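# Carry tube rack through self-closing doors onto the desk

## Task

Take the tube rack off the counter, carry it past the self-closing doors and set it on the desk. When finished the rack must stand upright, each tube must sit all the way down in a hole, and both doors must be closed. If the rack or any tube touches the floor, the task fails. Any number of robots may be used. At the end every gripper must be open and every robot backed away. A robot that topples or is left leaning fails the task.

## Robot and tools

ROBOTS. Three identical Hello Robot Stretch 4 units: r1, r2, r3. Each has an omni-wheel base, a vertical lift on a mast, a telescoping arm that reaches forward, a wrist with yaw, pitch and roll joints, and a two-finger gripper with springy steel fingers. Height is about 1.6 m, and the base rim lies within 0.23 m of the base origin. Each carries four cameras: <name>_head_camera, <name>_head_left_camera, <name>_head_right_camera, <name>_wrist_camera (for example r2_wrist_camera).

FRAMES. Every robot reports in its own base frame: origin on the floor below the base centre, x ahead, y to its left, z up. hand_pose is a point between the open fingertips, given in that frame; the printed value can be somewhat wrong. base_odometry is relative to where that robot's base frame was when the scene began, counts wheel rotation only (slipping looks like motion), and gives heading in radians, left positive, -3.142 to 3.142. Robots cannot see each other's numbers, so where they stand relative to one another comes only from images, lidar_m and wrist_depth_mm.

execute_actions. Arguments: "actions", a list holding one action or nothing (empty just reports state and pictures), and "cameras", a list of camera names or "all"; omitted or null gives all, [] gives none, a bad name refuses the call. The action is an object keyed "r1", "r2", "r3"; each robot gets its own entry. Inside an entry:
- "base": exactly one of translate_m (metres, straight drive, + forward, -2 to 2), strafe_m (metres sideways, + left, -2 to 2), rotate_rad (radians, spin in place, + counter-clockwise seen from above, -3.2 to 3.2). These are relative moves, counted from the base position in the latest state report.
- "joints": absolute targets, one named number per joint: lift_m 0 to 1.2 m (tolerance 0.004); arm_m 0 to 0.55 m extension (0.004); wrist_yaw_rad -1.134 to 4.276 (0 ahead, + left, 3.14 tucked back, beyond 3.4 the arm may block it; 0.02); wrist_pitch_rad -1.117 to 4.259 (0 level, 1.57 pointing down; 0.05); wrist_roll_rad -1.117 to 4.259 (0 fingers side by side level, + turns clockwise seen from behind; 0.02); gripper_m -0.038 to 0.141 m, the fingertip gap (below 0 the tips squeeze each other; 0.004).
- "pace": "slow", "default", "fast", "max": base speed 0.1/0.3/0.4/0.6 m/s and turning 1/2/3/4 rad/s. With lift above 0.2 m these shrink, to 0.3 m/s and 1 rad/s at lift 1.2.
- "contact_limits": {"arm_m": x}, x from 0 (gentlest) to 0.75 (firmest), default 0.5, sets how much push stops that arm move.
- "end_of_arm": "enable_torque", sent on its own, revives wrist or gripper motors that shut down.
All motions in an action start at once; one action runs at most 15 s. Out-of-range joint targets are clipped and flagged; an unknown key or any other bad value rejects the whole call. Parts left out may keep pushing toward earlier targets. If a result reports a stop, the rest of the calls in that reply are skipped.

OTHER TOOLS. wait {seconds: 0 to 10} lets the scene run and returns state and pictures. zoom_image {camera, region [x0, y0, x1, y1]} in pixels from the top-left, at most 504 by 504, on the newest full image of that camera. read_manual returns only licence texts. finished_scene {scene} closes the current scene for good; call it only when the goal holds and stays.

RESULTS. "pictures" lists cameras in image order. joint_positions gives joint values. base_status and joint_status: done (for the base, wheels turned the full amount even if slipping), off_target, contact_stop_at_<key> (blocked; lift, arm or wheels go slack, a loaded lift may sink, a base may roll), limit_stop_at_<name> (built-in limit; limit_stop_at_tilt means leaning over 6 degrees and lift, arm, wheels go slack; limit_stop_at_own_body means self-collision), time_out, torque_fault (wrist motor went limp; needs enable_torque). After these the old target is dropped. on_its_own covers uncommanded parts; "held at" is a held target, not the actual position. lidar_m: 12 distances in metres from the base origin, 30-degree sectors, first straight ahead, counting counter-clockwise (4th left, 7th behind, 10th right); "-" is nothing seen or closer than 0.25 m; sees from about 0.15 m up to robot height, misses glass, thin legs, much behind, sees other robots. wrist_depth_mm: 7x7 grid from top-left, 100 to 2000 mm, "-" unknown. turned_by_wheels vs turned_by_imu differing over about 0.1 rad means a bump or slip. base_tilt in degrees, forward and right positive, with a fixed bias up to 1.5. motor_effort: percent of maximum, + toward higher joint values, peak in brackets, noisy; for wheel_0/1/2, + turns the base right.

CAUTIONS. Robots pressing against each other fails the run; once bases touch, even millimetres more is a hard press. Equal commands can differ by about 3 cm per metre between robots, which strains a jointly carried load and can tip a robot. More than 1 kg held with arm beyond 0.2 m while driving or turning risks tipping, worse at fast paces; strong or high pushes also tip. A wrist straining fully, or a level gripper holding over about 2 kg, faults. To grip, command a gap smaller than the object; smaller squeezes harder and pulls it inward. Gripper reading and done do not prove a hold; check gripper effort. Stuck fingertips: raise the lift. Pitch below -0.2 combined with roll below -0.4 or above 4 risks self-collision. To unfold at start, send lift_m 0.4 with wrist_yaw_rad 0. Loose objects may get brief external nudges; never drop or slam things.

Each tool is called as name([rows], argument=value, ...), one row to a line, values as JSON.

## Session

execute_actions(actions=[], cameras=["r1_head_camera", "r1_head_left_camera", "r2_head_camera", "r2_head_left_camera", "r3_head_camera", "r3_head_left_camera"])

Scene clock: 0.00 s.
r1.base_odometry: x=+0.000 y=+0.000 heading=+0.000 (m, m, rad; r1's odometry frame)
r1.turned_by_wheels: +0.000 (rad since the last result)
r1.turned_by_imu: +0.000 (rad since the last result)
r1.base_tilt: forward=+0.3 right=-0.3 (deg)
r1.lidar_m: 1.27 2.75 2.01 1.77 1.82 1.37 1.24 1.27 1.46 1.33 1.35 1.71
r1.base_status: not commanded
r1.joint_positions: lift_m=+0.197 arm_m=-0.002 wrist_yaw_rad=+3.188 wrist_pitch_rad=+0.000 wrist_roll_rad=-0.002 gripper_m=+0.057
r1.joint_status: not commanded
r1.motor_effort: lift_m=+18 arm_m=+0 wrist_yaw_rad=+2 wrist_pitch_rad=-6 wrist_roll_rad=-1 gripper_m=-3 wheel_0=+0 wheel_1=+1 wheel_2=-1 (%)
r1.hand_pose: x=-0.1238 y=+0.0740 z=+0.3753 quat_wxyz=(-0.023, +0.000, -0.001, +1.000) (m; r1's base frame)
r1.wrist_depth_mm: - - 132 1397 1397 1397 1397 / - - 132 1366 1397 1430 1430 / - 113 134 1397 1397 1430 1464 / 139 137 273 1397 1430 1464 1464 / 213 1366 1366 1397 1430 1499 1499 / 213 1160 991 1118 200 1229 1229 / 212 798 878 - 904 842 891
r2.base_odometry: x=+0.000 y=+0.000 heading=+0.000 (m, m, rad; r2's odometry frame)
r2.turned_by_wheels: +0.000 (rad since the last result)
r2.turned_by_imu: +0.000 (rad since the last result)
r2.base_tilt: forward=+0.0 right=-0.3 (deg)
r2.lidar_m: 1.56 1.17 1.04 1.04 1.23 2.35 2.54 2.36 2.06 2.09 1.78 1.55
r2.base_status: not commanded
r2.joint_positions: lift_m=+0.261 arm_m=+0.003 wrist_yaw_rad=+3.179 wrist_pitch_rad=-0.002 wrist_roll_rad=-0.003 gripper_m=+0.057
r2.joint_status: not commanded
r2.motor_effort: lift_m=+19 arm_m=+0 wrist_yaw_rad=-2 wrist_pitch_rad=-4 wrist_roll_rad=-1 gripper_m=-2 wheel_0=+0 wheel_1=+0 wheel_2=+0 (%)
r2.hand_pose: x=-0.1181 y=+0.0765 z=+0.4401 quat_wxyz=(-0.019, +0.001, -0.001, +1.000) (m; r2's base frame)
r2.wrist_depth_mm: - - 138 - - - - / - - 137 - - - - / - 107 137 - - - - / - 139 151 - - - - / 197 - - - - - - / 202 1499 198 1499 198 1499 1499 / 206 960 1025 - 1098 931 1025
r3.base_odometry: x=+0.000 y=+0.000 heading=+0.000 (m, m, rad; r3's odometry frame)
r3.turned_by_wheels: +0.000 (rad since the last result)
r3.turned_by_imu: +0.000 (rad since the last result)
r3.base_tilt: forward=-0.7 right=+0.0 (deg)
r3.lidar_m: 1.25 2.16 1.40 1.25 1.31 1.61 1.18 1.25 1.58 1.83 1.94 2.39
r3.base_status: not commanded
r3.joint_positions: lift_m=+0.137 arm_m=-0.002 wrist_yaw_rad=+3.101 wrist_pitch_rad=+0.015 wrist_roll_rad=+0.002 gripper_m=+0.057
r3.joint_status: not commanded
r3.motor_effort: lift_m=+20 arm_m=+0 wrist_yaw_rad=+2 wrist_pitch_rad=-6 wrist_roll_rad=-1 gripper_m=-4 wheel_0=+0 wheel_1=+0 wheel_2=+0 (%)
r3.hand_pose: x=-0.1157 y=+0.0990 z=+0.3106 quat_wxyz=(+0.020, -0.008, +0.001, +1.000) (m; r3's base frame)
r3.wrist_depth_mm: - 141 1397 - - 1983 1430 / - 121 175 - - 1983 1397 / - 123 170 - - 1921 1430 / 116 142 243 - - 1921 1430 / 1708 - - - - 1863 1397 / 1078 1182 198 1205 194 1182 1182 / 768 788 798 112 798 759 831
pictures: r1_head_camera, r1_head_left_camera, r2_head_camera, r2_head_left_camera, r3_head_camera, r3_head_left_camera
Images, in order (width x height): r1_head_camera 420x560, r1_head_left_camera 420x672, r2_head_camera 420x560, r2_head_left_camera 420x672, r3_head_camera 420x560, r3_head_left_camera 420x672.

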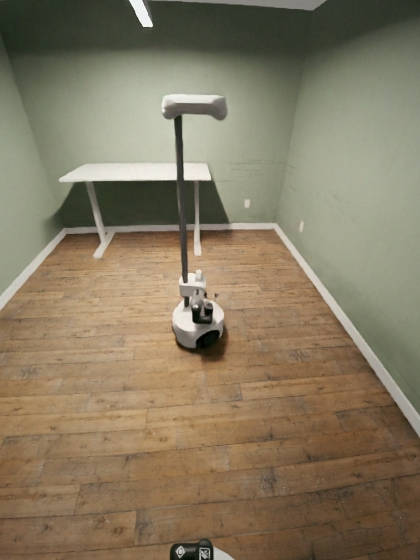

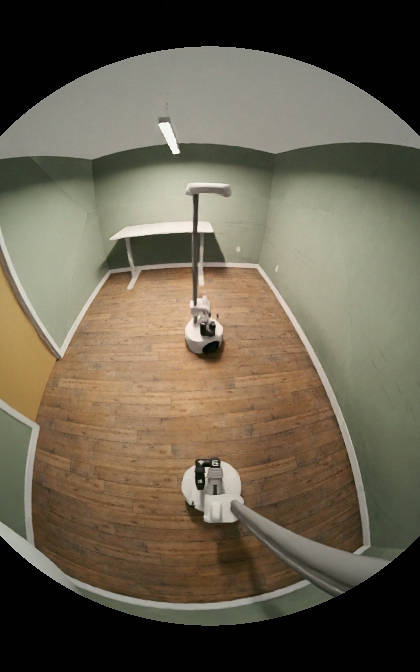

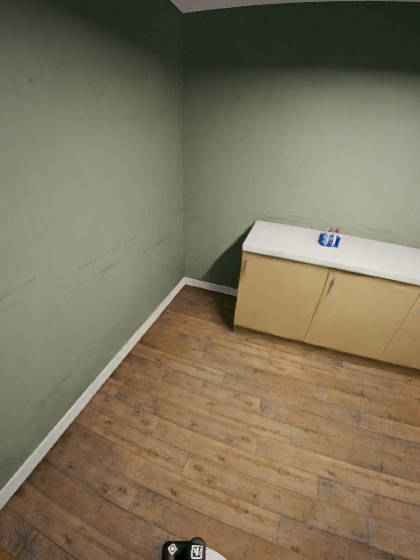

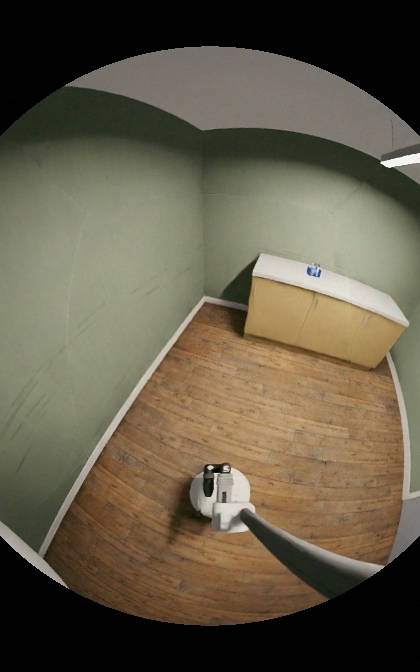

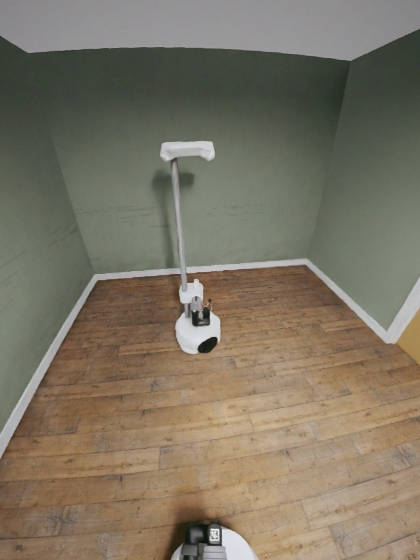

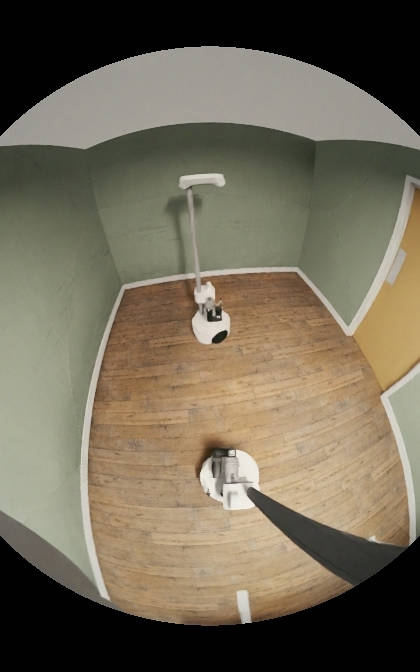

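execute_actions([
  {"r1": {"base": {"rotate_rad": 1.65}, "pace": "fast"}, "r2": {"base": {"rotate_rad": -0.3}, "joints": {"lift_m": 0.85, "wrist_yaw_rad": 0, "gripper_m": 0.141}, "pace": "fast"}, "r3": {"base": {"rotate_rad": -1.49}, "pace": "fast"}},
], cameras=["r1_head_camera", "r2_head_camera", "r3_head_camera", "r2_wrist_camera", "r2_head_right_camera"])

Scene clock: 8.57 s.
r1.base_odometry: x=+0.000 y=+0.000 heading=+1.649 (m, m, rad; r1's odometry frame)
r1.turned_by_wheels: +1.649 (rad since the last result)
r1.turned_by_imu: +1.656 (rad since the last result)
r1.base_tilt: forward=+0.4 right=-0.3 (deg)
r1.lidar_m: 1.77 1.83 1.32 1.24 1.27 1.43 1.33 1.38 1.81 1.27 2.66 1.95
r1.base_status: done
r1.joint_positions: lift_m=+0.197 arm_m=-0.002 wrist_yaw_rad=+3.188 wrist_pitch_rad=+0.000 wrist_roll_rad=-0.002 gripper_m=+0.057
r1.joint_status: not commanded
r1.motor_effort: lift_m=+18(18) arm_m=+0(0) wrist_yaw_rad=+1(1) wrist_pitch_rad=-7(5) wrist_roll_rad=+0(1) gripper_m=-4(3) wheel_0=-3(11) wheel_1=-3(8) wheel_2=-2(10) (%)
r1.hand_pose: x=-0.1238 y=+0.0740 z=+0.3753 quat_wxyz=(-0.023, +0.000, -0.001, +1.000) (m; r1's base frame)
r1.wrist_depth_mm: - - 131 1430 1430 1464 1430 / - - 132 1464 1499 1464 1430 / - 113 134 1464 1464 1464 1464 / 139 136 274 1537 1499 1464 1499 / 213 1499 1499 1464 1499 1499 1499 / 214 1160 1008 1138 200 1255 1205 / 213 809 866 - 904 842 878
r2.base_odometry: x=+0.000 y=+0.000 heading=-0.300 (m, m, rad; r2's odometry frame)
r2.turned_by_wheels: -0.300 (rad since the last result)
r2.turned_by_imu: -0.297 (rad since the last result)
r2.base_tilt: forward=+0.0 right=-0.2 (deg)
r2.lidar_m: 1.56 1.47 1.07 1.03 1.11 1.52 2.54 2.65 2.17 2.07 2.16 1.62
r2.base_status: done
r2.joint_positions: lift_m=+0.850 arm_m=+0.003 wrist_yaw_rad=+0.000 wrist_pitch_rad=-0.002 wrist_roll_rad=-0.003 gripper_m=+0.141
r2.joint_status: all done
r2.motor_effort: lift_m=+21(24) arm_m=-1(0) wrist_yaw_rad=-2(8) wrist_pitch_rad=-6(5) wrist_roll_rad=+0(1) gripper_m=+1(0) wheel_0=+0(8) wheel_1=-1(6) wheel_2=+0(7) (%)
r2.hand_pose: x=+0.4620 y=-0.0873 z=+1.0285 quat_wxyz=(+1.000, -0.001, -0.001, +0.000) (m; r2's base frame)
r2.wrist_depth_mm: 1464 - 1983 1921 1863 1863 1863 / 1430 - - 1921 - - 1921 / 1464 - - 1921 1863 1808 1863 / 1464 - - 1921 1921 - 1983 / 1430 1921 - 1366 1366 1336 1336 / 1430 1863 1366 1366 1336 1336 1336 / 1499 1921 - - 1336 1366 1336
r3.base_odometry: x=+0.000 y=+0.000 heading=-1.490 (m, m, rad; r3's odometry frame)
r3.turned_by_wheels: -1.490 (rad since the last result)
r3.turned_by_imu: -1.498 (rad since the last result)
r3.base_tilt: forward=-0.7 right=+0.0 (deg)
r3.lidar_m: 1.83 1.99 2.45 1.26 1.95 1.35 1.26 1.32 1.78 1.20 1.23 1.67
r3.base_status: done
r3.joint_positions: lift_m=+0.137 arm_m=-0.002 wrist_yaw_rad=+3.101 wrist_pitch_rad=+0.015 wrist_roll_rad=+0.002 gripper_m=+0.057
r3.joint_status: not commanded
r3.motor_effort: lift_m=+20(20) arm_m=+0(0) wrist_yaw_rad=+1(0) wrist_pitch_rad=-5(5) wrist_roll_rad=-1(2) gripper_m=-1(1) wheel_0=+0(6) wheel_1=-1(9) wheel_2=+0(8) (%)
r3.hand_pose: x=-0.1157 y=+0.0990 z=+0.3106 quat_wxyz=(+0.020, -0.008, +0.001, +1.000) (m; r3's base frame)
r3.wrist_depth_mm: - 141 1366 1430 1397 1397 1499 / - 121 175 1397 1464 1430 1499 / - 122 169 1397 1430 1430 1464 / 116 141 244 1430 1464 1464 1537 / 1308 1336 1366 1397 1430 1464 1464 / 1078 1205 198 1229 194 1205 1160 / 768 788 798 112 798 750 820
pictures: r1_head_camera, r2_head_camera, r2_head_right_camera, r2_wrist_camera, r3_head_camera
Images, in order (width x height): r1_head_camera 420x560, r2_head_camera 420x560, r2_head_right_camera 420x672, r2_wrist_camera 616x392, r3_head_camera 420x560.

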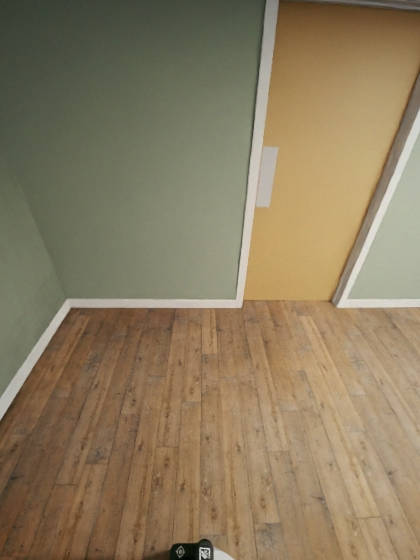

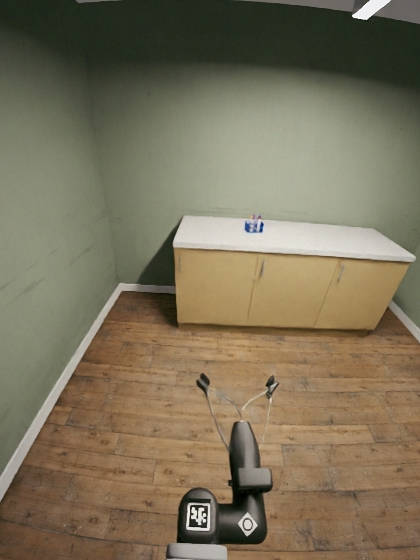

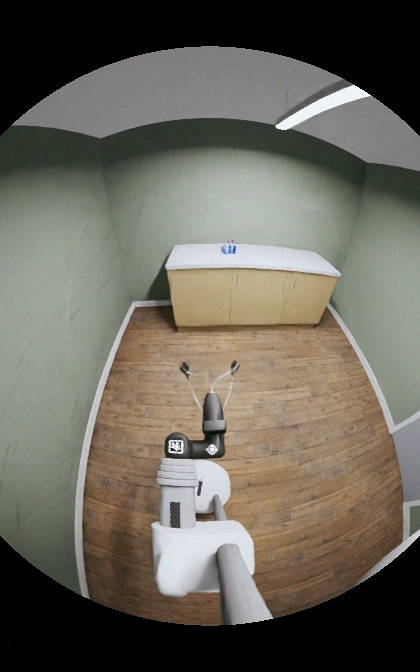

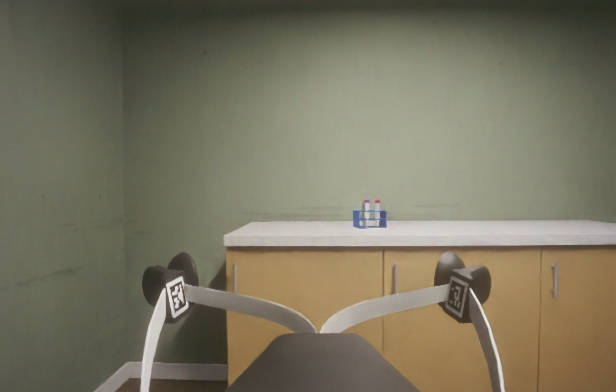

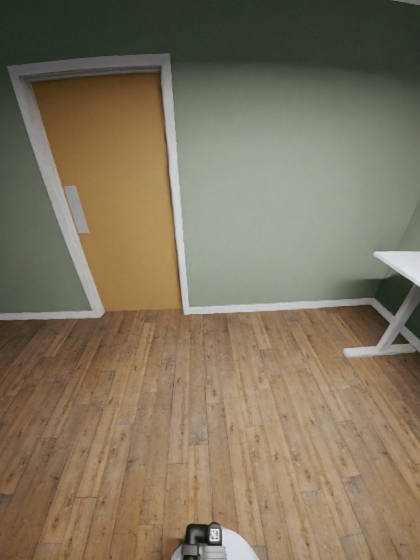

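execute_actions([
  {"r1": {"base": {"translate_m": 1.45}, "pace": "max"}, "r2": {"base": {"translate_m": 0.85}, "pace": "fast"}, "r3": {"base": {"strafe_m": 0.6}, "pace": "fast"}},
], cameras=[])

execute_actions([
  {"r1": {"base": {"strafe_m": -0.7}, "pace": "fast"}, "r2": {"base": {"strafe_m": -0.27}, "pace": "fast"}, "r3": {"base": {"translate_m": 0.7}, "pace": "fast"}},
], cameras=["r1_head_left_camera", "r2_head_camera", "r3_head_camera", "r2_wrist_camera"])

Scene clock: 29.77 s.
r1.base_odometry: x=-0.114 y=+1.446 heading=+1.650 (m, m, rad; r1's odometry frame)
r1.turned_by_wheels: +0.000 (rad since the last result)
r1.turned_by_imu: -0.009 (rad since the last result)
r1.base_tilt: forward=+0.3 right=-0.4 (deg)
r1.lidar_m: 0.33 0.34 0.46 1.12 1.36 1.79 2.79 1.46 2.77 1.76 0.65 0.34
r1.base_status: done
r1.joint_positions: lift_m=+0.197 arm_m=-0.002 wrist_yaw_rad=+3.188 wrist_pitch_rad=+0.000 wrist_roll_rad=-0.002 gripper_m=+0.057
r1.joint_status: not commanded
r1.motor_effort: lift_m=+18(18) arm_m=+0(0) wrist_yaw_rad=+1(1) wrist_pitch_rad=-7(6) wrist_roll_rad=+0(0) gripper_m=-3(3) wheel_0=+0(6) wheel_1=+1(12) wheel_2=+1(15) (%)
r1.hand_pose: x=-0.1238 y=+0.0740 z=+0.3753 quat_wxyz=(-0.023, +0.000, -0.001, +1.000) (m; r1's base frame)
r1.wrist_depth_mm: - - 131 - - - 1756 / - - 132 - - - 1808 / - 113 134 - - - 1808 / 139 136 274 - - - 1756 / 214 1499 - - - - 1756 / 213 1160 1008 1160 200 1255 1229 / 213 798 878 - 904 842 878
r2.base_odometry: x=+0.812 y=-0.251 heading=-0.300 (m, m, rad; r2's odometry frame)
r2.turned_by_wheels: +0.000 (rad since the last result)
r2.turned_by_imu: +0.001 (rad since the last result)
r2.base_tilt: forward=+0.0 right=-0.3 (deg)
r2.lidar_m: 0.70 0.71 1.07 1.02 1.09 1.51 3.45 2.95 2.16 2.09 1.02 0.75
r2.base_status: done
r2.joint_positions: lift_m=+0.850 arm_m=+0.003 wrist_yaw_rad=+0.000 wrist_pitch_rad=-0.002 wrist_roll_rad=-0.003 gripper_m=+0.141
r2.joint_status: not commanded
r2.motor_effort: lift_m=+21(21) arm_m=+0(1) wrist_yaw_rad=-1(2) wrist_pitch_rad=-5(5) wrist_roll_rad=+0(0) gripper_m=+2(2) wheel_0=+0(6) wheel_1=-1(6) wheel_2=+0(10) (%)
r2.hand_pose: x=+0.4620 y=-0.0874 z=+1.0285 quat_wxyz=(+1.000, -0.001, -0.001, +0.000) (m; r2's base frame)
r2.wrist_depth_mm: 1138 1160 1138 1118 1098 1078 1118 / 1138 1138 1138 1118 1098 1118 1078 / 1205 1138 1138 1098 1138 1098 1098 / 1182 1118 1118 1160 1138 1098 1118 / 1182 1138 976 976 820 820 960 / 1182 500 496 525 480 484 504 / 1182 517 517 - 504 508 504
r3.base_odometry: x=+0.598 y=+0.048 heading=-1.490 (m, m, rad; r3's odometry frame)
r3.turned_by_wheels: +0.000 (rad since the last result)
r3.turned_by_imu: +0.003 (rad since the last result)
r3.base_tilt: forward=-0.7 right=+0.0 (deg)
r3.lidar_m: 1.83 1.44 2.24 2.13 2.03 1.39 1.30 1.37 1.76 1.77 1.85 1.90
r3.base_status: done
r3.joint_positions: lift_m=+0.137 arm_m=-0.002 wrist_yaw_rad=+3.101 wrist_pitch_rad=+0.015 wrist_roll_rad=+0.002 gripper_m=+0.057
r3.joint_status: not commanded
r3.motor_effort: lift_m=+20(20) arm_m=+0(0) wrist_yaw_rad=+2(2) wrist_pitch_rad=-5(6) wrist_roll_rad=-3(2) gripper_m=-2(3) wheel_0=+1(11) wheel_1=-2(7) wheel_2=-1(1) (%)
r3.hand_pose: x=-0.1157 y=+0.0990 z=+0.3106 quat_wxyz=(+0.020, -0.008, +0.001, +1.000) (m; r3's base frame)
r3.wrist_depth_mm: - 141 1397 1430 1430 1464 1499 / - 121 175 1430 1464 1464 1499 / - 122 170 1464 1499 1464 1499 / 116 142 243 1430 1430 1464 1464 / 1366 1366 1366 1464 1464 1499 1537 / 1060 1205 199 1182 194 1182 1182 / 768 788 809 112 798 741 831
pictures: none
No camera images: the call's "cameras" was empty. Leave "cameras" out to get every camera's image.

Scene clock: 32.87 s.
r1.base_odometry: x=+0.584 y=+1.501 heading=+1.649 (m, m, rad; r1's odometry frame)
r1.turned_by_wheels: +0.000 (rad since the last result)
r1.turned_by_imu: -0.003 (rad since the last result)
r1.base_tilt: forward=+0.3 right=-0.3 (deg)
r1.lidar_m: 0.44 0.47 0.54 1.25 2.08 2.74 0.53 0.53 2.03 1.92 0.62 0.50
r1.base_status: done
r1.joint_positions: lift_m=+0.197 arm_m=-0.002 wrist_yaw_rad=+3.188 wrist_pitch_rad=+0.000 wrist_roll_rad=-0.002 gripper_m=+0.057
r1.joint_status: not commanded
r1.motor_effort: lift_m=+18(18) arm_m=+0(0) wrist_yaw_rad=+0(1) wrist_pitch_rad=-7(6) wrist_roll_rad=+1(0) gripper_m=-4(2) wheel_0=-1(14) wheel_1=+0(11) wheel_2=-1(0) (%)
r1.hand_pose: x=-0.1238 y=+0.0740 z=+0.3753 quat_wxyz=(-0.023, +0.000, -0.001, +1.000) (m; r1's base frame)
r1.wrist_depth_mm: - - 132 - - - - / - - 132 - - - - / - 113 134 - - - - / 139 136 273 - - - - / 214 1983 647 - - - - / 213 691 640 750 200 1255 1229 / 212 668 668 - 917 831 878
r2.base_odometry: x=+0.732 y=-0.509 heading=-0.300 (m, m, rad; r2's odometry frame)
r2.turned_by_wheels: +0.000 (rad since the last result)
r2.turned_by_imu: +0.000 (rad since the last result)
r2.base_tilt: forward=+0.0 right=-0.3 (deg)
r2.lidar_m: 0.68 0.74 1.34 1.29 1.35 1.87 3.43 2.55 1.90 1.81 1.02 0.72
r2.base_status: done
r2.joint_positions: lift_m=+0.850 arm_m=+0.003 wrist_yaw_rad=+0.000 wrist_pitch_rad=-0.002 wrist_roll_rad=-0.003 gripper_m=+0.141
r2.joint_status: not commanded
r2.motor_effort: lift_m=+21(21) arm_m=-1(1) wrist_yaw_rad=-2(1) wrist_pitch_rad=-4(4) wrist_roll_rad=-1(1) gripper_m=+0(0) wheel_0=-2(8) wheel_1=+0(10) wheel_2=-1(1) (%)
r2.hand_pose: x=+0.4620 y=-0.0874 z=+1.0285 quat_wxyz=(+1.000, -0.001, -0.001, +0.000) (m; r2's base frame)
r2.wrist_depth_mm: 1138 1118 1138 1138 1118 1098 1078 / 1138 1160 1138 1118 1118 1098 1078 / 1182 1138 1160 1138 1118 1118 1098 / 1160 1160 1160 1160 1118 1118 1098 / 1182 991 991 798 976 960 931 / 512 500 496 521 484 488 504 / 521 521 517 - 508 512 504
r3.base_odometry: x=+0.655 y=-0.649 heading=-1.490 (m, m, rad; r3's odometry frame)
r3.turned_by_wheels: +0.000 (rad since the last result)
r3.turned_by_imu: +0.002 (rad since the last result)
r3.base_tilt: forward=-0.7 right=+0.0 (deg)
r3.lidar_m: 0.50 0.52 1.50 2.17 2.25 2.17 1.99 2.06 1.85 1.77 1.69 1.16
r3.base_status: done
r3.joint_positions: lift_m=+0.137 arm_m=-0.002 wrist_yaw_rad=+3.101 wrist_pitch_rad=+0.015 wrist_roll_rad=+0.002 gripper_m=+0.057
r3.joint_status: not commanded
r3.motor_effort: lift_m=+20(20) arm_m=+0(0) wrist_yaw_rad=+0(1) wrist_pitch_rad=-7(7) wrist_roll_rad=-3(1) gripper_m=-4(2) wheel_0=-1(7) wheel_1=-1(3) wheel_2=+2(12) (%)
r3.hand_pose: x=-0.1157 y=+0.0990 z=+0.3106 quat_wxyz=(+0.020, -0.008, +0.001, +1.000) (m; r3's base frame)
r3.wrist_depth_mm: - 141 - - - - - / - 121 175 - - - - / - 122 170 - - - - / 116 141 244 - - - - / 1708 - - - - - - / 1078 1182 199 1229 194 1160 1182 / 768 788 820 112 809 750 820
pictures: r1_head_left_camera, r2_head_camera, r2_wrist_camera, r3_head_camera
Images, in order (width x height): r1_head_left_camera 420x672, r2_head_camera 420x560, r2_wrist_camera 616x392, r3_head_camera 420x560.

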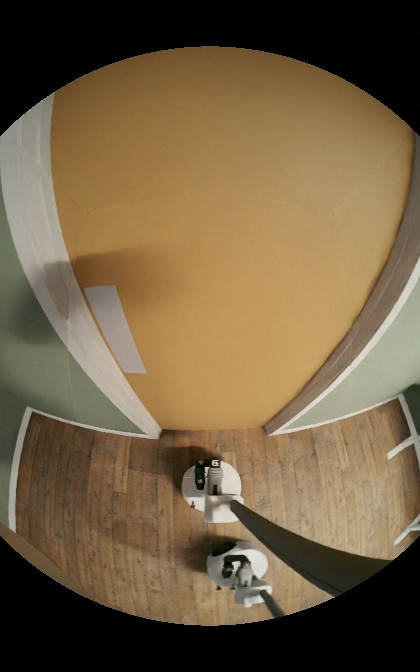

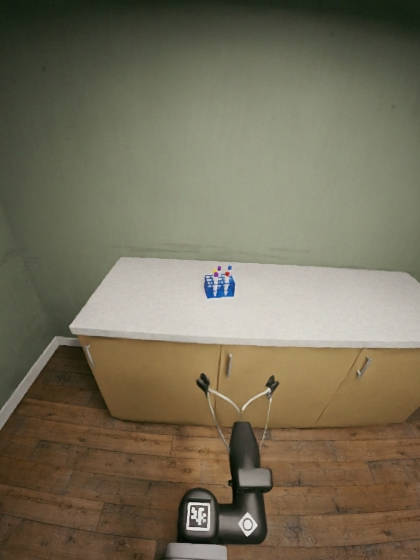

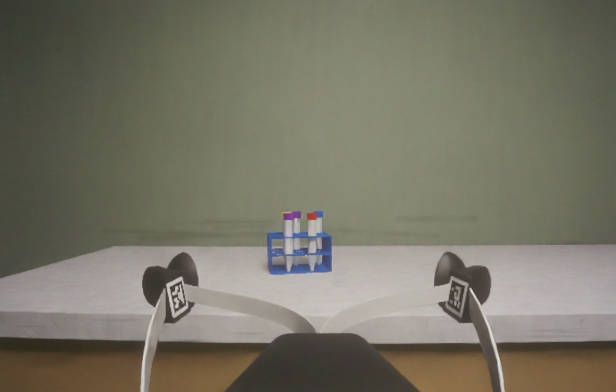

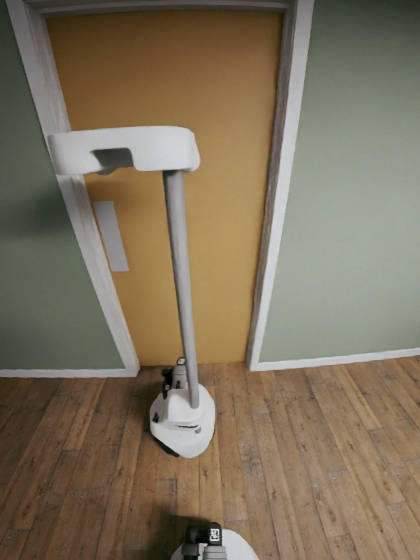

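zoom_image(camera="r2_wrist_camera", region=[240, 190, 360, 290])

zoom_image(camera="r2_head_camera", region=[180, 250, 260, 315])

Region (240, 190, 360, 290) of r2_wrist_camera's 616x392 image, scaled by 4.200.

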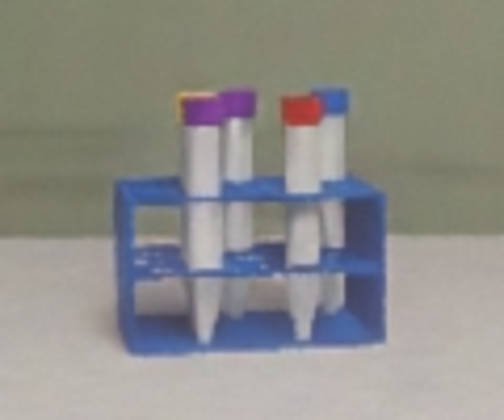

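Region (180, 250, 260, 315) of r2_head_camera's 420x560 image, scaled by 6.300, with more detail than that image has; it fills the top 410 rows of this view, and the rest is white.

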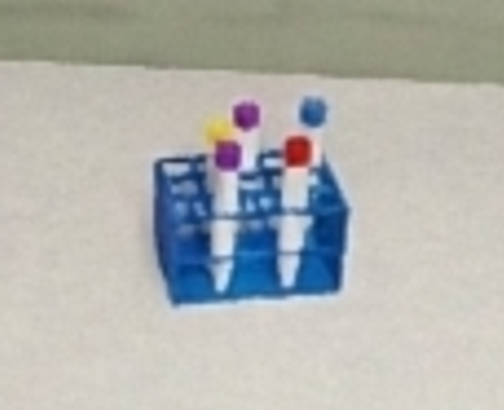

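execute_actions([
  {"r1": {"base": {"translate_m": 0.2}}, "r2": {"base": {"rotate_rad": 0.2}}, "r3": {"base": {"translate_m": 0.15}}},
], cameras=[])

execute_actions([
  {"r1": {"base": {"translate_m": 0.85}}, "r2": {"base": {"strafe_m": -0.175}}, "r3": {"base": {"translate_m": 0.15}, "pace": "slow"}},
], cameras=["r1_head_left_camera", "r3_head_camera", "r2_wrist_camera"])

Scene clock: 49.33 s.
r1.base_odometry: x=+0.568 y=+1.700 heading=+1.650 (m, m, rad; r1's odometry frame)
r1.turned_by_wheels: +0.000 (rad since the last result)
r1.turned_by_imu: -0.003 (rad since the last result)
r1.base_tilt: forward=+0.4 right=-0.5 (deg)
r1.lidar_m: 0.26 0.26 0.36 0.62 2.09 2.76 0.57 0.55 2.02 0.98 0.42 0.28
r1.base_status: done
r1.joint_positions: lift_m=+0.197 arm_m=-0.002 wrist_yaw_rad=+3.188 wrist_pitch_rad=+0.000 wrist_roll_rad=-0.002 gripper_m=+0.057
r1.joint_status: not commanded
r1.motor_effort: lift_m=+18(18) arm_m=+1(1) wrist_yaw_rad=+1(1) wrist_pitch_rad=-6(6) wrist_roll_rad=+0(1) gripper_m=-2(3) wheel_0=+2(7) wheel_1=+2(7) wheel_2=+0(11) (%)
r1.hand_pose: x=-0.1238 y=+0.0740 z=+0.3753 quat_wxyz=(-0.023, +0.000, -0.001, +1.000) (m; r1's base frame)
r1.wrist_depth_mm: - - 132 - - - - / - - 132 - - - - / - 113 134 - - - - / 138 136 274 - - - - / 213 - 691 - - - - / 213 732 683 778 200 1229 1229 / 212 741 707 - 904 831 878
r2.base_odometry: x=+0.732 y=-0.509 heading=-0.100 (m, m, rad; r2's odometry frame)
r2.turned_by_wheels: +0.200 (rad since the last result)
r2.turned_by_imu: +0.200 (rad since the last result)
r2.base_tilt: forward=+0.0 right=-0.2 (deg)
r2.lidar_m: 0.70 0.79 1.30 1.29 1.48 2.41 3.40 2.19 1.82 1.82 0.86 0.71
r2.base_status: done
r2.joint_positions: lift_m=+0.850 arm_m=+0.003 wrist_yaw_rad=+0.000 wrist_pitch_rad=-0.002 wrist_roll_rad=-0.003 gripper_m=+0.141
r2.joint_status: not commanded
r2.motor_effort: lift_m=+21(21) arm_m=-1(0) wrist_yaw_rad=-1(1) wrist_pitch_rad=-5(5) wrist_roll_rad=-1(0) gripper_m=+0(1) wheel_0=-2(6) wheel_1=+0(7) wheel_2=+0(7) (%)
r2.hand_pose: x=+0.4620 y=-0.0874 z=+1.0285 quat_wxyz=(+1.000, -0.001, -0.001, +0.000) (m; r2's base frame)
r2.wrist_depth_mm: 1366 1255 1229 1138 1060 1042 946 / 1366 1336 1205 1182 1078 1008 960 / 1366 1255 1229 1160 1078 1025 976 / 1397 1308 1229 1138 1060 1042 976 / 1366 1308 991 991 759 976 946 / 640 564 512 517 473 436 504 / 609 580 549 - 473 449 430
r3.base_odometry: x=+0.667 y=-0.799 heading=-1.490 (m, m, rad; r3's odometry frame)
r3.turned_by_wheels: +0.000 (rad since the last result)
r3.turned_by_imu: +0.001 (rad since the last result)
r3.base_tilt: forward=-0.7 right=+0.1 (deg)
r3.lidar_m: 0.56 0.55 1.31 2.18 2.24 2.31 2.16 2.23 1.85 1.74 1.47 1.03
r3.base_status: done
r3.joint_positions: lift_m=+0.137 arm_m=-0.002 wrist_yaw_rad=+3.101 wrist_pitch_rad=+0.015 wrist_roll_rad=+0.002 gripper_m=+0.057
r3.joint_status: not commanded
r3.motor_effort: lift_m=+20(20) arm_m=+0(0) wrist_yaw_rad=+2(2) wrist_pitch_rad=-6(5) wrist_roll_rad=-1(3) gripper_m=-6(5) wheel_0=-1(4) wheel_1=+0(0) wheel_2=+0(9) (%)
r3.hand_pose: x=-0.1157 y=+0.0990 z=+0.3106 quat_wxyz=(+0.020, -0.008, +0.001, +1.000) (m; r3's base frame)
r3.wrist_depth_mm: - 141 - - - - - / - 121 175 - - - - / - 122 169 - - - - / 116 142 243 - - - - / 1661 - - - - - - / 1060 1205 198 1229 194 1182 1182 / 768 798 809 113 798 741 809
pictures: none
No camera images: the call's "cameras" was empty. Leave "cameras" out to get every camera's image.

Scene clock: 53.63 s.
r1.base_odometry: x=+0.501 y=+2.547 heading=+1.650 (m, m, rad; r1's odometry frame)
r1.turned_by_wheels: +0.000 (rad since the last result)
r1.turned_by_imu: +0.018 (rad since the last result)
r1.base_tilt: forward=+0.4 right=-0.4 (deg)
r1.lidar_m: 1.76 1.54 1.07 1.02 0.76 0.68 1.23 0.59 0.27 0.25 - 0.25
r1.base_status: done
r1.joint_positions: lift_m=+0.197 arm_m=-0.002 wrist_yaw_rad=+3.188 wrist_pitch_rad=+0.000 wrist_roll_rad=-0.002 gripper_m=+0.057
r1.joint_status: not commanded
r1.motor_effort: lift_m=+18(18) arm_m=+0(0) wrist_yaw_rad=+1(3) wrist_pitch_rad=-6(6) wrist_roll_rad=-3(1) gripper_m=-3(3) wheel_0=+8(25) wheel_1=+0(24) wheel_2=-5(31) (%)
r1.hand_pose: x=-0.1238 y=+0.0740 z=+0.3754 quat_wxyz=(-0.023, +0.000, -0.001, +1.000) (m; r1's base frame)
r1.wrist_depth_mm: - - 132 - - - 603 / - - 132 - - - 609 / - 113 134 - - - 615 / 139 136 274 - - - 615 / 213 1983 1464 1576 - 1708 615 / 214 1160 1008 1118 200 1025 627 / 212 798 878 - 891 654 627
r2.base_odometry: x=+0.715 y=-0.683 heading=-0.100 (m, m, rad; r2's odometry frame)
r2.turned_by_wheels: +0.000 (rad since the last result)
r2.turned_by_imu: +0.001 (rad since the last result)
r2.base_tilt: forward=+0.0 right=-0.2 (deg)
r2.lidar_m: 0.67 0.75 1.47 1.46 1.67 2.76 3.43 1.99 1.66 1.65 0.81 0.67
r2.base_status: done
r2.joint_positions: lift_m=+0.850 arm_m=+0.003 wrist_yaw_rad=+0.000 wrist_pitch_rad=-0.002 wrist_roll_rad=-0.003 gripper_m=+0.141
r2.joint_status: not commanded
r2.motor_effort: lift_m=+21(21) arm_m=-1(1) wrist_yaw_rad=-1(1) wrist_pitch_rad=-5(5) wrist_roll_rad=-1(1) gripper_m=+1(2) wheel_0=-2(6) wheel_1=+2(8) wheel_2=+0(0) (%)
r2.hand_pose: x=+0.4620 y=-0.0874 z=+1.0285 quat_wxyz=(+1.000, -0.001, -0.001, +0.000) (m; r2's base frame)
r2.wrist_depth_mm: 1366 1281 1182 1078 1042 1008 960 / 1366 1255 1182 1098 1042 991 931 / 1308 1229 1182 1098 1060 991 960 / 1397 1281 1182 1118 1042 1008 976 / 1336 1008 1008 778 976 960 960 / 564 521 484 530 442 433 504 / 574 539 508 - 430 415 394
r3.base_odometry: x=+0.679 y=-0.948 heading=-1.490 (m, m, rad; r3's odometry frame)
r3.turned_by_wheels: +0.000 (rad since the last result)
r3.turned_by_imu: +0.001 (rad since the last result)
r3.base_tilt: forward=-0.7 right=+0.0 (deg)
r3.lidar_m: 0.98 1.00 1.08 2.18 2.26 2.48 2.32 2.38 1.86 1.75 1.22 0.87
r3.base_status: done
r3.joint_positions: lift_m=+0.137 arm_m=-0.002 wrist_yaw_rad=+3.101 wrist_pitch_rad=+0.015 wrist_roll_rad=+0.002 gripper_m=+0.057
r3.joint_status: not commanded
r3.motor_effort: lift_m=+20(20) arm_m=+0(0) wrist_yaw_rad=+0(1) wrist_pitch_rad=-5(5) wrist_roll_rad=-2(1) gripper_m=-4(2) wheel_0=+2(3) wheel_1=+2(2) wheel_2=+1(5) (%)
r3.hand_pose: x=-0.1157 y=+0.0990 z=+0.3106 quat_wxyz=(+0.020, -0.008, +0.001, +1.000) (m; r3's base frame)
r3.wrist_depth_mm: - 141 - - - - - / - 121 176 - - - - / - 122 170 - - - - / 116 142 244 - - - - / 1708 - - - - - - / 1098 1182 198 1205 194 1160 1205 / 768 798 809 113 820 741 820
pictures: r1_head_left_camera, r2_wrist_camera, r3_head_camera
Images, in order (width x height): r1_head_left_camera 420x672, r2_wrist_camera 616x392, r3_head_camera 420x560.

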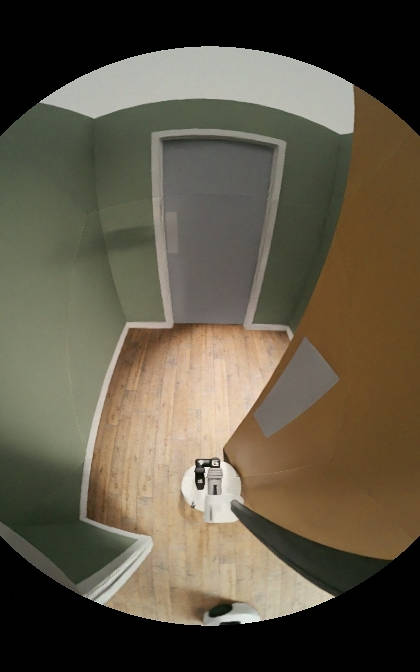

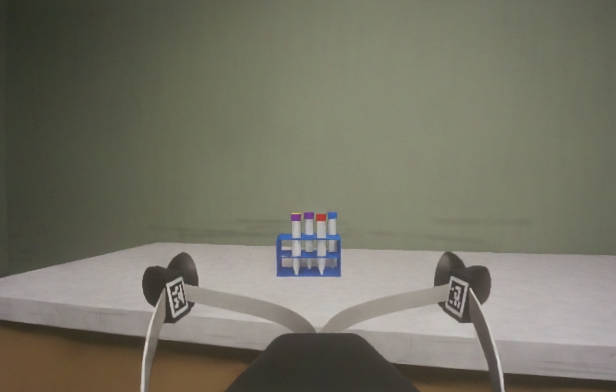

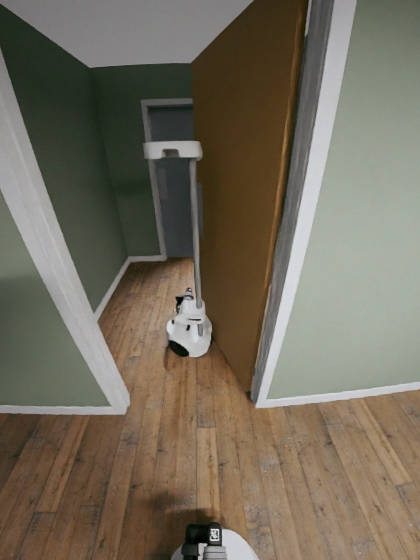

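execute_actions([
  {"r1": {"base": {"translate_m": 0.2}, "pace": "slow"}, "r2": {"base": {"translate_m": 0.3}, "joints": {"arm_m": 0.1}}, "r3": {"base": {"translate_m": 0.85}, "pace": "fast"}},
], cameras=["r2_wrist_camera"])

execute_actions([
  {"r1": {"base": {"translate_m": 1.3}, "pace": "fast"}, "r3": {"base": {"translate_m": 1.0}}, "r2": {"joints": {"lift_m": 0.8}}},
], cameras=["r1_head_left_camera", "r3_head_right_camera", "r2_wrist_camera"])

Scene clock: 67.83 s.
r1.base_odometry: x=+0.485 y=+2.746 heading=+1.650 (m, m, rad; r1's odometry frame)
r1.turned_by_wheels: +0.000 (rad since the last result)
r1.turned_by_imu: -0.003 (rad since the last result)
r1.base_tilt: forward=+0.3 right=-0.4 (deg)
r1.lidar_m: 1.57 1.55 1.09 1.02 1.07 0.85 0.60 0.46 0.25 0.25 1.16 1.42
r1.base_status: done
r1.joint_positions: lift_m=+0.197 arm_m=-0.002 wrist_yaw_rad=+3.188 wrist_pitch_rad=+0.000 wrist_roll_rad=-0.002 gripper_m=+0.057
r1.joint_status: not commanded
r1.motor_effort: lift_m=+17(17) arm_m=+0(0) wrist_yaw_rad=+1(1) wrist_pitch_rad=-5(6) wrist_roll_rad=-1(0) gripper_m=-3(2) wheel_0=+8(15) wheel_1=+1(4) wheel_2=-7(8) (%)
r1.hand_pose: x=-0.1238 y=+0.0740 z=+0.3754 quat_wxyz=(-0.023, +0.000, -0.001, +1.000) (m; r1's base frame)
r1.wrist_depth_mm: - - 131 - - 809 820 / - - 132 - - 820 798 / - 113 134 - - 820 820 / 139 136 274 - - 820 831 / 213 1576 715 - - 831 809 / 214 788 723 820 200 831 842 / 212 750 732 - 904 831 831
r2.base_odometry: x=+1.013 y=-0.713 heading=-0.100 (m, m, rad; r2's odometry frame)
r2.turned_by_wheels: +0.000 (rad since the last result)
r2.turned_by_imu: +0.001 (rad since the last result)
r2.base_tilt: forward=+0.0 right=-0.2 (deg)
r2.lidar_m: 0.37 0.43 0.71 1.40 1.58 2.63 3.73 2.04 1.72 0.88 0.46 0.38
r2.base_status: done
r2.joint_positions: lift_m=+0.850 arm_m=+0.099 wrist_yaw_rad=+0.000 wrist_pitch_rad=-0.002 wrist_roll_rad=-0.003 gripper_m=+0.141
r2.joint_status: all done
r2.motor_effort: lift_m=+21(21) arm_m=+5(6) wrist_yaw_rad=-1(1) wrist_pitch_rad=-5(5) wrist_roll_rad=-1(1) gripper_m=+3(0) wheel_0=+1(5) wheel_1=+0(5) wheel_2=+0(10) (%)
r2.hand_pose: x=+0.5584 y=-0.0874 z=+1.0285 quat_wxyz=(+1.000, -0.001, -0.001, +0.000) (m; r2's base frame)
r2.wrist_depth_mm: 854 809 759 699 668 634 597 / 866 820 759 715 668 634 603 / 866 820 759 715 676 634 609 / 878 820 750 715 676 634 615 / 866 809 759 368 676 634 603 / 517 473 334 315 436 427 500 / 347 349 347 - 370 327 362
r3.base_odometry: x=+0.747 y=-1.796 heading=-1.490 (m, m, rad; r3's odometry frame)
r3.turned_by_wheels: +0.000 (rad since the last result)
r3.turned_by_imu: +0.002 (rad since the last result)
r3.base_tilt: forward=-0.7 right=+0.0 (deg)
r3.lidar_m: 0.49 0.58 1.26 0.59 2.29 3.02 3.19 3.25 1.89 0.25 0.25 0.27
r3.base_status: done
r3.joint_positions: lift_m=+0.137 arm_m=-0.002 wrist_yaw_rad=+3.101 wrist_pitch_rad=+0.015 wrist_roll_rad=+0.002 gripper_m=+0.057
r3.joint_status: not commanded
r3.motor_effort: lift_m=+20(21) arm_m=+0(0) wrist_yaw_rad=+2(0) wrist_pitch_rad=-7(5) wrist_roll_rad=-2(1) gripper_m=-3(2) wheel_0=-1(6) wheel_1=-1(9) wheel_2=+0(11) (%)
r3.hand_pose: x=-0.1157 y=+0.0990 z=+0.3106 quat_wxyz=(+0.020, -0.008, +0.001, +1.000) (m; r3's base frame)
r3.wrist_depth_mm: - 141 - - - - - / - 121 175 - - - - / - 122 170 - - - - / 116 141 243 - - - - / 1661 - - - - - - / 1098 1205 198 1205 193 1182 1182 / 768 798 809 112 809 750 831
pictures: r2_wrist_camera
Images, in order (width x height): r2_wrist_camera 616x392.

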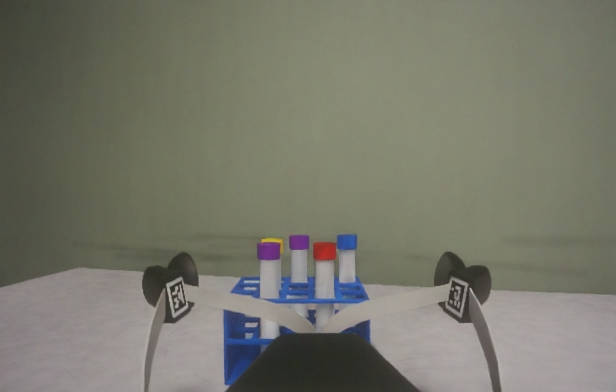

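Scene clock: 80.37 s.
r1.base_odometry: x=+0.382 y=+4.042 heading=+1.650 (m, m, rad; r1's odometry frame)
r1.turned_by_wheels: +0.000 (rad since the last result)
r1.turned_by_imu: -0.011 (rad since the last result)
r1.base_tilt: forward=+0.3 right=-0.3 (deg)
r1.lidar_m: 0.28 0.27 0.40 0.74 1.13 1.49 1.58 1.47 1.02 0.96 0.44 0.30
r1.base_status: done
r1.joint_positions: lift_m=+0.197 arm_m=-0.002 wrist_yaw_rad=+3.188 wrist_pitch_rad=+0.000 wrist_roll_rad=-0.002 gripper_m=+0.057
r1.joint_status: not commanded
r1.motor_effort: lift_m=+18(17) arm_m=+0(0) wrist_yaw_rad=+1(1) wrist_pitch_rad=-7(5) wrist_roll_rad=+1(1) gripper_m=-2(2) wheel_0=+2(15) wheel_1=+2(3) wheel_2=+1(18) (%)
r1.hand_pose: x=-0.1238 y=+0.0740 z=+0.3754 quat_wxyz=(-0.023, +0.000, -0.001, +1.000) (m; r1's base frame)
r1.wrist_depth_mm: - - 131 1808 - - 1499 / - - 132 1808 - - 1464 / - 113 134 1863 - - 1464 / 139 137 273 1921 - - 1499 / 213 1863 - 1808 1863 1921 1430 / 213 1138 991 1118 200 1205 1205 / 212 788 878 - 904 842 878
r2.base_odometry: x=+1.013 y=-0.713 heading=-0.100 (m, m, rad; r2's odometry frame)
r2.turned_by_wheels: +0.000 (rad since the last result)
r2.turned_by_imu: +0.003 (rad since the last result)
r2.base_tilt: forward=+0.0 right=-0.2 (deg)
r2.lidar_m: 0.37 0.42 0.71 1.41 1.57 2.64 3.73 2.05 1.73 0.87 0.46 0.39
r2.base_status: not commanded
r2.joint_positions: lift_m=+0.800 arm_m=+0.099 wrist_yaw_rad=+0.000 wrist_pitch_rad=-0.002 wrist_roll_rad=-0.003 gripper_m=+0.141
r2.joint_status: all done
r2.motor_effort: lift_m=+16(21) arm_m=+5(5) wrist_yaw_rad=-1(1) wrist_pitch_rad=-4(5) wrist_roll_rad=-2(2) gripper_m=+2(1) wheel_0=+1(1) wheel_1=+0(0) wheel_2=+0(0) (%)
r2.hand_pose: x=+0.5584 y=-0.0874 z=+0.9789 quat_wxyz=(+1.000, -0.001, -0.001, +0.000) (m; r2's base frame)
r2.wrist_depth_mm: 866 809 759 715 668 634 603 / 866 831 750 707 668 634 615 / 878 809 759 715 683 647 615 / 866 831 759 699 668 640 609 / 699 699 603 332 661 634 603 / 364 336 310 310 307 303 355 / 247 247 250 - 264 231 243
r3.base_odometry: x=+1.248 y=-1.999 heading=-0.980 (m, m, rad; r3's odometry frame)
r3.turned_by_wheels: +0.510 (rad since the last result)
r3.turned_by_imu: +0.549 (rad since the last result)
r3.base_tilt: forward=-0.7 right=+0.0 (deg)
r3.lidar_m: 1.06 0.74 0.69 0.25 0.25 3.42 3.55 0.81 0.29 0.25 - 0.25
r3.base_status: translate_m contact_stop (by the wheels' count: +0.340 of +1.000)
r3.joint_positions: lift_m=+0.137 arm_m=-0.002 wrist_yaw_rad=+3.101 wrist_pitch_rad=+0.015 wrist_roll_rad=+0.002 gripper_m=+0.057
r3.joint_status: not commanded
r3.on_its_own: the wheels are slack since a contact_stop
r3.motor_effort: lift_m=+21(20) arm_m=+0(1) wrist_yaw_rad=+1(2) wrist_pitch_rad=-6(6) wrist_roll_rad=-3(1) gripper_m=-2(0) wheel_0=+0(35) wheel_1=+0(21) wheel_2=+0(21) (%)
r3.hand_pose: x=-0.1157 y=+0.0991 z=+0.3106 quat_wxyz=(+0.020, -0.008, +0.001, +1.000) (m; r3's base frame)
r3.wrist_depth_mm: - 141 - - - - 175 / - 121 176 - - - 175 / - 122 169 - - - 175 / 114 141 243 - - - 176 / 1708 - - - - 1708 176 / 1060 1205 199 1205 194 1008 176 / 768 798 798 113 798 225 176
pictures: r1_head_left_camera, r2_wrist_camera, r3_head_right_camera
Images, in order (width x height): r1_head_left_camera 420x672, r2_wrist_camera 616x392, r3_head_right_camera 420x672.

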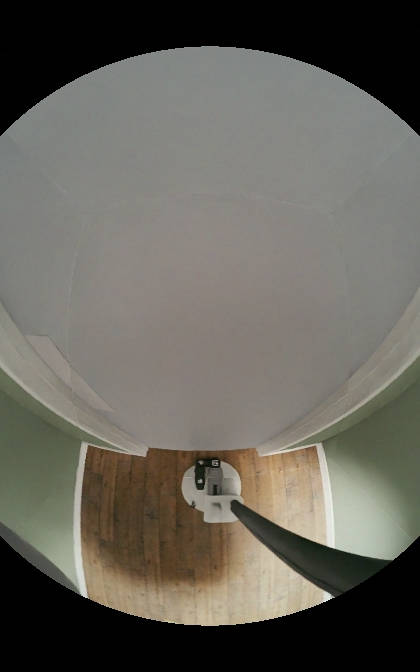

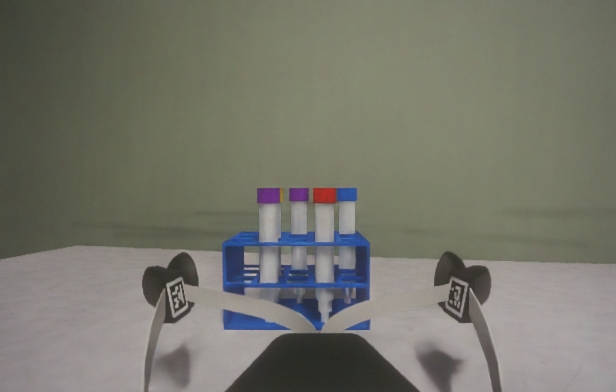

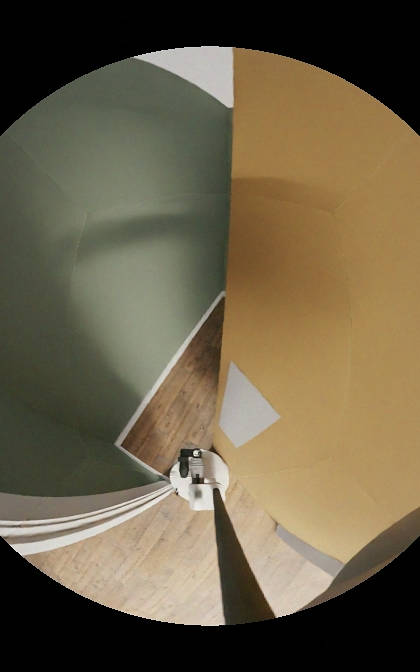

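execute_actions([
  {"r1": {"base": {"strafe_m": 0.14}}, "r2": {"base": {"strafe_m": 0.017}, "joints": {"lift_m": 0.788}}, "r3": {"base": {"rotate_rad": 0.47}, "pace": "slow"}},
], cameras=[])

execute_actions([
  {"r1": {"base": {"rotate_rad": 1.3}}, "r2": {"joints": {"arm_m": 0.205}, "pace": "slow"}, "r3": {"base": {"strafe_m": -0.4}}},
], cameras=["r2_wrist_camera", "r3_head_right_camera"])

Scene clock: 95.37 s.
r1.base_odometry: x=+0.242 y=+4.031 heading=+1.650 (m, m, rad; r1's odometry frame)
r1.turned_by_wheels: +0.000 (rad since the last result)
r1.turned_by_imu: -0.001 (rad since the last result)
r1.base_tilt: forward=+0.4 right=-0.3 (deg)
r1.lidar_m: 0.26 0.29 0.38 0.73 0.98 1.31 1.58 1.66 1.18 1.05 0.42 0.29
r1.base_status: done
r1.joint_positions: lift_m=+0.197 arm_m=-0.002 wrist_yaw_rad=+3.188 wrist_pitch_rad=+0.000 wrist_roll_rad=-0.002 gripper_m=+0.057
r1.joint_status: not commanded
r1.motor_effort: lift_m=+17(17) arm_m=+1(1) wrist_yaw_rad=+1(1) wrist_pitch_rad=-4(7) wrist_roll_rad=-2(1) gripper_m=-3(4) wheel_0=-2(5) wheel_1=+2(11) wheel_2=+0(2) (%)
r1.hand_pose: x=-0.1238 y=+0.0740 z=+0.3754 quat_wxyz=(-0.023, +0.000, -0.001, +1.000) (m; r1's base frame)
r1.wrist_depth_mm: - - 132 1756 - 1921 1229 / - - 132 1756 - 1921 1255 / - 113 134 1708 - 1921 1255 / 139 136 273 1808 - 1863 1281 / 214 1983 - 1808 1921 1756 1255 / 213 1138 991 1138 200 1255 1138 / 212 788 878 - 891 842 878
r2.base_odometry: x=+1.015 y=-0.696 heading=-0.100 (m, m, rad; r2's odometry frame)
r2.turned_by_wheels: +0.000 (rad since the last result)
r2.turned_by_imu: +0.001 (rad since the last result)
r2.base_tilt: forward=+0.0 right=-0.2 (deg)
r2.lidar_m: 0.40 0.41 0.71 1.38 1.56 2.59 3.71 2.06 1.73 0.87 0.46 0.39
r2.base_status: done
r2.joint_positions: lift_m=+0.788 arm_m=+0.099 wrist_yaw_rad=+0.000 wrist_pitch_rad=-0.002 wrist_roll_rad=-0.003 gripper_m=+0.141
r2.joint_status: all done
r2.motor_effort: lift_m=+16(20) arm_m=+5(6) wrist_yaw_rad=-1(2) wrist_pitch_rad=-4(4) wrist_roll_rad=-1(1) gripper_m=+1(0) wheel_0=-1(6) wheel_1=-1(7) wheel_2=+0(0) (%)
r2.hand_pose: x=+0.5584 y=-0.0874 z=+0.9669 quat_wxyz=(+1.000, -0.001, -0.001, +0.000) (m; r2's base frame)
r2.wrist_depth_mm: 854 809 741 723 668 640 609 / 866 809 759 707 676 647 609 / 878 820 759 723 683 640 615 / 866 809 768 368 668 634 621 / 634 627 535 319 455 634 603 / 327 301 279 315 277 274 322 / 223 224 225 - 238 208 226
r3.base_odometry: x=+1.249 y=-1.998 heading=-0.510 (m, m, rad; r3's odometry frame)
r3.turned_by_wheels: +0.470 (rad since the last result)
r3.turned_by_imu: +0.473 (rad since the last result)
r3.base_tilt: forward=-0.8 right=+0.1 (deg)
r3.lidar_m: 0.77 0.69 0.25 0.26 3.41 3.48 0.87 0.34 0.25 - 0.25 1.14
r3.base_status: done
r3.joint_positions: lift_m=+0.137 arm_m=-0.002 wrist_yaw_rad=+3.101 wrist_pitch_rad=+0.015 wrist_roll_rad=+0.002 gripper_m=+0.057
r3.joint_status: not commanded
r3.motor_effort: lift_m=+20(20) arm_m=+0(0) wrist_yaw_rad=+2(3) wrist_pitch_rad=-7(4) wrist_roll_rad=-4(3) gripper_m=+1(4) wheel_0=+5(5) wheel_1=-7(8) wheel_2=-4(11) (%)
r3.hand_pose: x=-0.1157 y=+0.0991 z=+0.3106 quat_wxyz=(+0.020, -0.008, +0.001, +1.000) (m; r3's base frame)
r3.wrist_depth_mm: - 141 - - - - - / - 121 176 - - - - / - 122 170 - - - - / 114 141 245 - - - - / 466 768 - - - - - / 477 759 198 1205 194 1205 1182 / 477 647 809 112 809 750 820
pictures: none
No camera images: the call's "cameras" was empty. Leave "cameras" out to get every camera's image.

Scene clock: 98.03 s.
r1.base_odometry: x=+0.242 y=+4.031 heading=+2.950 (m, m, rad; r1's odometry frame)
r1.turned_by_wheels: +1.299 (rad since the last result)
r1.turned_by_imu: +1.305 (rad since the last result)
r1.base_tilt: forward=+0.4 right=-0.3 (deg)
r1.lidar_m: 0.43 0.94 1.08 1.33 1.20 1.35 1.11 0.56 0.34 0.26 0.27 0.31
r1.base_status: done
r1.joint_positions: lift_m=+0.197 arm_m=-0.002 wrist_yaw_rad=+3.188 wrist_pitch_rad=+0.000 wrist_roll_rad=-0.002 gripper_m=+0.057
r1.joint_status: not commanded
r1.motor_effort: lift_m=+18(17) arm_m=+0(0) wrist_yaw_rad=+1(0) wrist_pitch_rad=-6(4) wrist_roll_rad=-2(1) gripper_m=-3(3) wheel_0=-2(8) wheel_1=-4(9) wheel_2=-3(10) (%)
r1.hand_pose: x=-0.1238 y=+0.0740 z=+0.3754 quat_wxyz=(-0.023, +0.000, -0.001, +1.000) (m; r1's base frame)
r1.wrist_depth_mm: - - 132 1281 1366 1499 1618 / - - 132 1281 1430 1499 1576 / - 113 134 1308 1430 1576 1618 / 138 136 274 1308 1430 1537 1618 / 213 1182 1205 1308 1430 1576 1661 / 214 976 1008 1138 200 1229 1229 / 213 778 866 - 904 831 891
r2.base_odometry: x=+1.015 y=-0.696 heading=-0.100 (m, m, rad; r2's odometry frame)
r2.turned_by_wheels: +0.000 (rad since the last result)
r2.turned_by_imu: +0.001 (rad since the last result)
r2.base_tilt: forward=+0.1 right=-0.3 (deg)
r2.lidar_m: 0.36 0.44 0.71 1.38 1.58 2.60 3.72 2.06 1.73 0.88 0.46 0.39
r2.base_status: not commanded
r2.joint_positions: lift_m=+0.788 arm_m=+0.204 wrist_yaw_rad=+0.000 wrist_pitch_rad=-0.002 wrist_roll_rad=-0.003 gripper_m=+0.141
r2.joint_status: all done
r2.motor_effort: lift_m=+16(17) arm_m=+5(5) wrist_yaw_rad=-1(1) wrist_pitch_rad=-4(4) wrist_roll_rad=-1(1) gripper_m=+3(6) wheel_0=-1(1) wheel_1=-1(1) wheel_2=+0(0) (%)
r2.hand_pose: x=+0.6634 y=-0.0874 z=+0.9669 quat_wxyz=(+1.000, -0.001, -0.001, +0.000) (m; r2's base frame)
r2.wrist_depth_mm: 741 683 640 609 574 544 521 / 741 707 647 609 574 544 517 / 741 699 654 615 580 549 517 / 759 699 647 260 574 549 530 / 621 634 266 211 232 544 521 / 327 298 229 213 209 270 320 / 220 223 216 - 216 208 224
r3.base_odometry: x=+1.053 y=-2.347 heading=-0.510 (m, m, rad; r3's odometry frame)
r3.turned_by_wheels: +0.000 (rad since the last result)
r3.turned_by_imu: -0.001 (rad since the last result)
r3.base_tilt: forward=-0.7 right=+0.0 (deg)
r3.lidar_m: 1.01 0.93 0.75 0.59 3.72 3.84 0.30 0.25 - 0.25 0.28 1.50
r3.base_status: done
r3.joint_positions: lift_m=+0.137 arm_m=-0.002 wrist_yaw_rad=+3.101 wrist_pitch_rad=+0.015 wrist_roll_rad=+0.002 gripper_m=+0.057
r3.joint_status: not commanded
r3.motor_effort: lift_m=+21(20) arm_m=+0(0) wrist_yaw_rad=+3(1) wrist_pitch_rad=-6(7) wrist_roll_rad=-4(1) gripper_m=-2(3) wheel_0=+1(15) wheel_1=-4(19) wheel_2=+2(3) (%)
r3.hand_pose: x=-0.1157 y=+0.0991 z=+0.3106 quat_wxyz=(+0.020, -0.008, +0.001, +1.000) (m; r3's base frame)
r3.wrist_depth_mm: - 141 530 788 - - - / - 121 175 768 - - - / - 123 169 778 - - - / 114 141 244 788 - - - / 319 397 504 788 - - - / 322 397 198 778 193 1182 1182 / 320 368 521 112 809 750 820
pictures: r2_wrist_camera, r3_head_right_camera
Images, in order (width x height): r2_wrist_camera 616x392, r3_head_right_camera 420x672.

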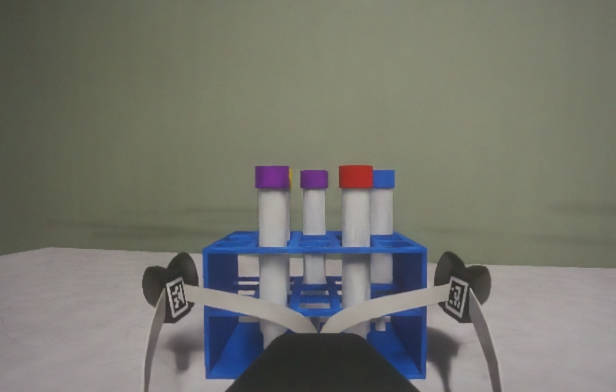

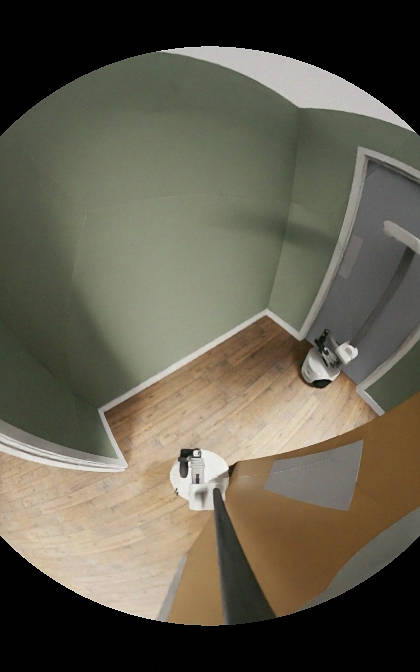

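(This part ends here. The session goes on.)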